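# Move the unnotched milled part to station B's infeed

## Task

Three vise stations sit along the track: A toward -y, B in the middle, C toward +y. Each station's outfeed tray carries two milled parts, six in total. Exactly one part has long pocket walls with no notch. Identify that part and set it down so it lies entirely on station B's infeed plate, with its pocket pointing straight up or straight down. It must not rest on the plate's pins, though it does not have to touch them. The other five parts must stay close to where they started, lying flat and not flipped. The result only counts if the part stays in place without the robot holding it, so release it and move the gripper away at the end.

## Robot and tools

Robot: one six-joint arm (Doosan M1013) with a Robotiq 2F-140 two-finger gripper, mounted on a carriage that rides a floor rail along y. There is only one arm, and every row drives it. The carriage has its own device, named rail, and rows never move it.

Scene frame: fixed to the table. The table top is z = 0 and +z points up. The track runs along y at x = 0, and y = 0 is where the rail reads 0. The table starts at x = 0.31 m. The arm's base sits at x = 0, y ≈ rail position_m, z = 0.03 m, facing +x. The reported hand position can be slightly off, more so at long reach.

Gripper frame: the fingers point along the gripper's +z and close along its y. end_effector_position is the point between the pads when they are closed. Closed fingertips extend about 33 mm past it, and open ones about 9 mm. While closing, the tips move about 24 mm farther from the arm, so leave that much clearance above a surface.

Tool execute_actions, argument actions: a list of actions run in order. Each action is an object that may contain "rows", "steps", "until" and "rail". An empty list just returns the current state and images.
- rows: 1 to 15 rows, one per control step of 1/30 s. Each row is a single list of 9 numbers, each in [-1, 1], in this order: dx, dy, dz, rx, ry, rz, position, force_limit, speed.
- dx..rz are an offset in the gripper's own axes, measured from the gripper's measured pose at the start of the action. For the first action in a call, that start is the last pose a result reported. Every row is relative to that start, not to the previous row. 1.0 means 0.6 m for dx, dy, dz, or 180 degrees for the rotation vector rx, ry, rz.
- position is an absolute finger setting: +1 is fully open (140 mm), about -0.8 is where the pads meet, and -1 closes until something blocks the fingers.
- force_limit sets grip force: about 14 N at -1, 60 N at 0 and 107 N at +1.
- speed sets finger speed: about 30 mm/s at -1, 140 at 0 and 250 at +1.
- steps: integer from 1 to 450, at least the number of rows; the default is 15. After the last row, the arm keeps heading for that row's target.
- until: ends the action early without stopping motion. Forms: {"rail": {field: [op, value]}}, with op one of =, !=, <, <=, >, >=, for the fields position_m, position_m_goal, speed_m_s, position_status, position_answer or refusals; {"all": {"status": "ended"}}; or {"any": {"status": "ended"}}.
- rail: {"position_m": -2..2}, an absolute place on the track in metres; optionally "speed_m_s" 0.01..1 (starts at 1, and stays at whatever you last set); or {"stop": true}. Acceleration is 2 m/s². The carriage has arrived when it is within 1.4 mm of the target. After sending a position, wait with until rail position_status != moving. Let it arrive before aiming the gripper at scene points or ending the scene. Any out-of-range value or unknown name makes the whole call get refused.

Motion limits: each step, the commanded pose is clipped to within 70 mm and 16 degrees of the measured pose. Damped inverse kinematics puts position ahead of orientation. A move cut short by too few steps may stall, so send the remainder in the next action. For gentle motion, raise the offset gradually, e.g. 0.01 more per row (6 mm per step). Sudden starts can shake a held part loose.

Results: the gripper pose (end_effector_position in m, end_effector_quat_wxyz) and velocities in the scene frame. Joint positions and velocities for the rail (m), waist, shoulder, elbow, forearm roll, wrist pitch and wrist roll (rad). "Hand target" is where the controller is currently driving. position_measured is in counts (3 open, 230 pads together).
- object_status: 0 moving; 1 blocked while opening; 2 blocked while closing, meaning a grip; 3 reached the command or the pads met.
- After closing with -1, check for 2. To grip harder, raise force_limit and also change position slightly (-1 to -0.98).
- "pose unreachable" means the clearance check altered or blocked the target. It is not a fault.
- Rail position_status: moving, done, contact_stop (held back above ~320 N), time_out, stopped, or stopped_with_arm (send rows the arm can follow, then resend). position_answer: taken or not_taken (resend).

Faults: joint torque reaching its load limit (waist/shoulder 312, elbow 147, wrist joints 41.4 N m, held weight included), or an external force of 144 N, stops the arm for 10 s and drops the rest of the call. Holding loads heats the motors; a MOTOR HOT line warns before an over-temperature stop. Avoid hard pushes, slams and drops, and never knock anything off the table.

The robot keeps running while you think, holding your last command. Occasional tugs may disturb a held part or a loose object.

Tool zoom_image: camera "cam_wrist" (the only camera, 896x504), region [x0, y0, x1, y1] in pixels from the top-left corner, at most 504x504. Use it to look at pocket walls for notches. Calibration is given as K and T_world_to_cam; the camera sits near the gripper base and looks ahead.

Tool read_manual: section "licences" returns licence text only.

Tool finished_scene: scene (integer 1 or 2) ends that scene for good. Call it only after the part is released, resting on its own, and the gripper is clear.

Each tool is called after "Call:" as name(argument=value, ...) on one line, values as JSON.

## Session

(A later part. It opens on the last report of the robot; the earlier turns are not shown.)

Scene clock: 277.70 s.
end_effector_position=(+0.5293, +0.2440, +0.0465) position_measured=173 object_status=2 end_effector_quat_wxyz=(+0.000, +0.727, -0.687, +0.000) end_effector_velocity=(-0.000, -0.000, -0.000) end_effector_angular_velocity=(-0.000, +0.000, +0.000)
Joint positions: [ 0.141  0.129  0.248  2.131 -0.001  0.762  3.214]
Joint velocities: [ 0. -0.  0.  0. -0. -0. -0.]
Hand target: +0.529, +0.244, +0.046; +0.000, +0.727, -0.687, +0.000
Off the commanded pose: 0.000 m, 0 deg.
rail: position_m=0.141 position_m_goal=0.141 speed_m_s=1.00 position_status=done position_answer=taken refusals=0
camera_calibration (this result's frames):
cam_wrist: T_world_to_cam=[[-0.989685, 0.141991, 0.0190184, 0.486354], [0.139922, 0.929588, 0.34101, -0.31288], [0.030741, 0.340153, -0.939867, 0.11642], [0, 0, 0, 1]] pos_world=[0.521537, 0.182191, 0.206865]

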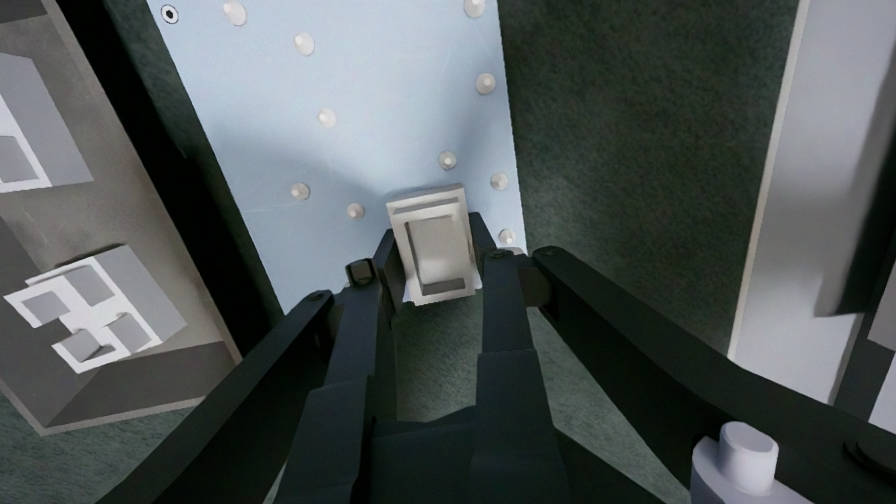

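Call:
execute_actions(actions=[{"rows": [[0,0,0.001,0,0,0,-0.98,-0.4,-0.5],[0,0,0.002,0,0,0,-0.98,-0.4,-0.5],[0,0,0.0033,0,0,0,-0.98,-0.4,-0.5]], "steps": 9}])

Call:
zoom_image(camera="cam_wrist", region=[330, 130, 530, 310])

Scene clock: 281.23 s.
end_effector_position=(+0.5293, +0.2439, +0.0445) position_measured=173 object_status=2 end_effector_quat_wxyz=(+0.000, +0.727, -0.687, +0.000) end_effector_velocity=(-0.000, -0.000, -0.000) end_effector_angular_velocity=(-0.000, +0.000, -0.000)
Joint positions: [ 0.141  0.129  0.251  2.133 -0.001  0.758  3.214]
Joint velocities: [ 0. -0.  0.  0. -0.  0.  0.]
Hand target: +0.529, +0.244, +0.044; +0.000, +0.727, -0.687, +0.000
Off the commanded pose: 0.000 m, 0 deg.
rail: position_m=0.141 position_m_goal=0.141 speed_m_s=1.00 position_status=done position_answer=taken refusals=0
camera_calibration (this result's frames):
cam_wrist: T_world_to_cam=[[-0.989687, 0.141989, 0.0189516, 0.486407], [0.139899, 0.929611, 0.340956, -0.312146], [0.0307943, 0.340091, -0.939888, 0.114599], [0, 0, 0, 1]] pos_world=[0.521531, 0.182136, 0.20492]

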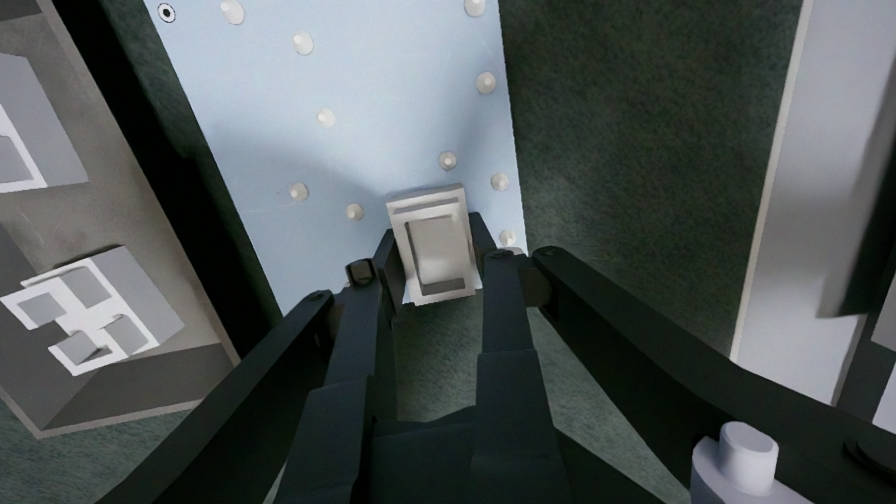

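Region (330, 130, 530, 310) of cam_wrist's 896x504 image, scaled by 2.520, with more detail than that image has; it fills the top 454 rows of this view, and the rest is white.

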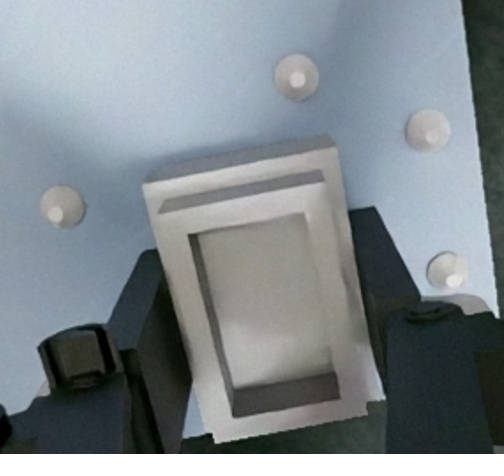

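Call:
execute_actions(actions=[{"rows": [[0,0,0,0,0,0,-0.16,-0.4,-0.6]], "steps": 14}, {"rows": [[0,0,-0.003,0,0,0,-0.16,-0.4,-0.6],[0,0,-0.008,0,0,0,-0.16,-0.4,-0.6],[0,0,-0.016,0,0,0,-0.16,-0.4,-0.6],[0,0,-0.027,0,0,0,-0.16,-0.4,-0.6],[0,0,-0.04,0,0,0,-0.16,-0.4,-0.6],[0,0,-0.056,0,0,0,-0.16,-0.4,-0.6],[0,0,-0.075,0,0,0,-0.16,-0.4,-0.6],[0,0,-0.1,0,0,0,-0.16,-0.4,-0.6],[0,0,-0.13,0,0,0,-0.16,-0.4,-0.6],[0,0,-0.16,0,0,0,-0.16,-0.4,-0.6],[0,0,-0.19,0,0,0,0.6,-0.4,0.5],[0,0,-0.22,0,0,0,0.6,-0.4,0.5],[0,0,-0.25,0,0,0,0.6,-0.4,0.5],[0,0,-0.275,0,0,0,0.6,-0.4,0.5],[0,0,-0.29,0,0,0,0.6,-0.4,0.5]], "steps": 26}])

Scene clock: 287.87 s.
end_effector_position=(+0.5294, +0.2442, +0.2184) position_measured=53 object_status=0 end_effector_quat_wxyz=(+0.000, +0.727, -0.687, +0.000) end_effector_velocity=(+0.000, -0.000, +0.000) end_effector_angular_velocity=(+0.000, -0.000, +0.000)
Joint positions: [ 0.141  0.129  0.062  1.973 -0.     1.107  3.214]
Joint velocities: [ 0.    -0.     0.    -0.001  0.     0.    -0.001]
Hand target: +0.529, +0.244, +0.218; +0.000, +0.727, -0.687, +0.000
Off the commanded pose: 0.000 m, 0 deg.
rail: position_m=0.141 position_m_goal=0.141 speed_m_s=1.00 position_status=done position_answer=taken refusals=0
camera_calibration (this result's frames):
cam_wrist: T_world_to_cam=[[-0.989691, 0.141946, 0.0190782, 0.48315], [0.139893, 0.929517, 0.341214, -0.371786], [0.0307005, 0.340366, -0.939792, 0.277926], [0, 0, 0, 1]] pos_world=[0.521647, 0.182403, 0.378834]

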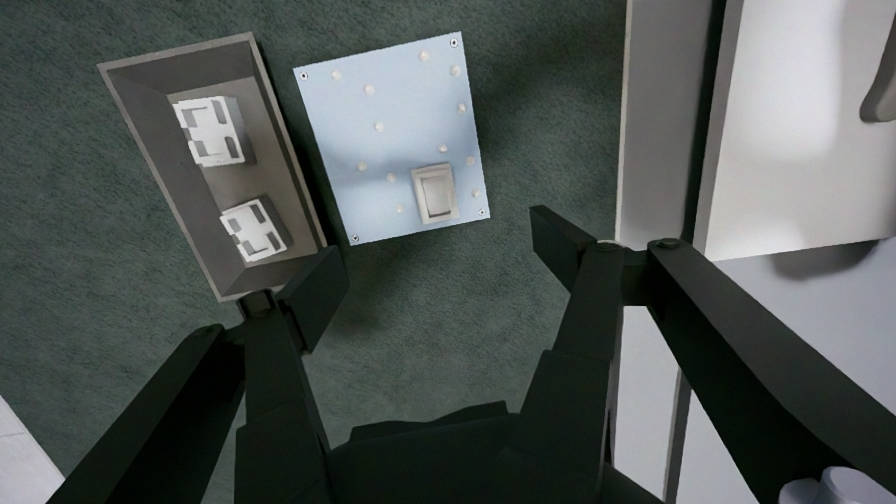

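Call:
zoom_image(camera="cam_wrist", region=[340, 130, 500, 250])

Region (340, 130, 500, 250) of cam_wrist's 896x504 image, scaled by 3.150, with more detail than that image has; it fills the top 378 rows of this view, and the rest is white.

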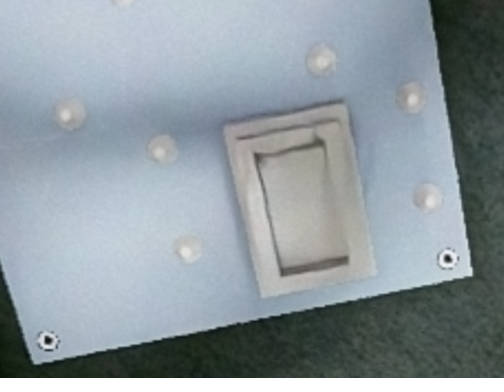

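The part is wholly on station B's infeed plate, clear of the pins, and the gripper is away from it.

Call:
finished_scene(scene=1)

The scene is finished: the task was done.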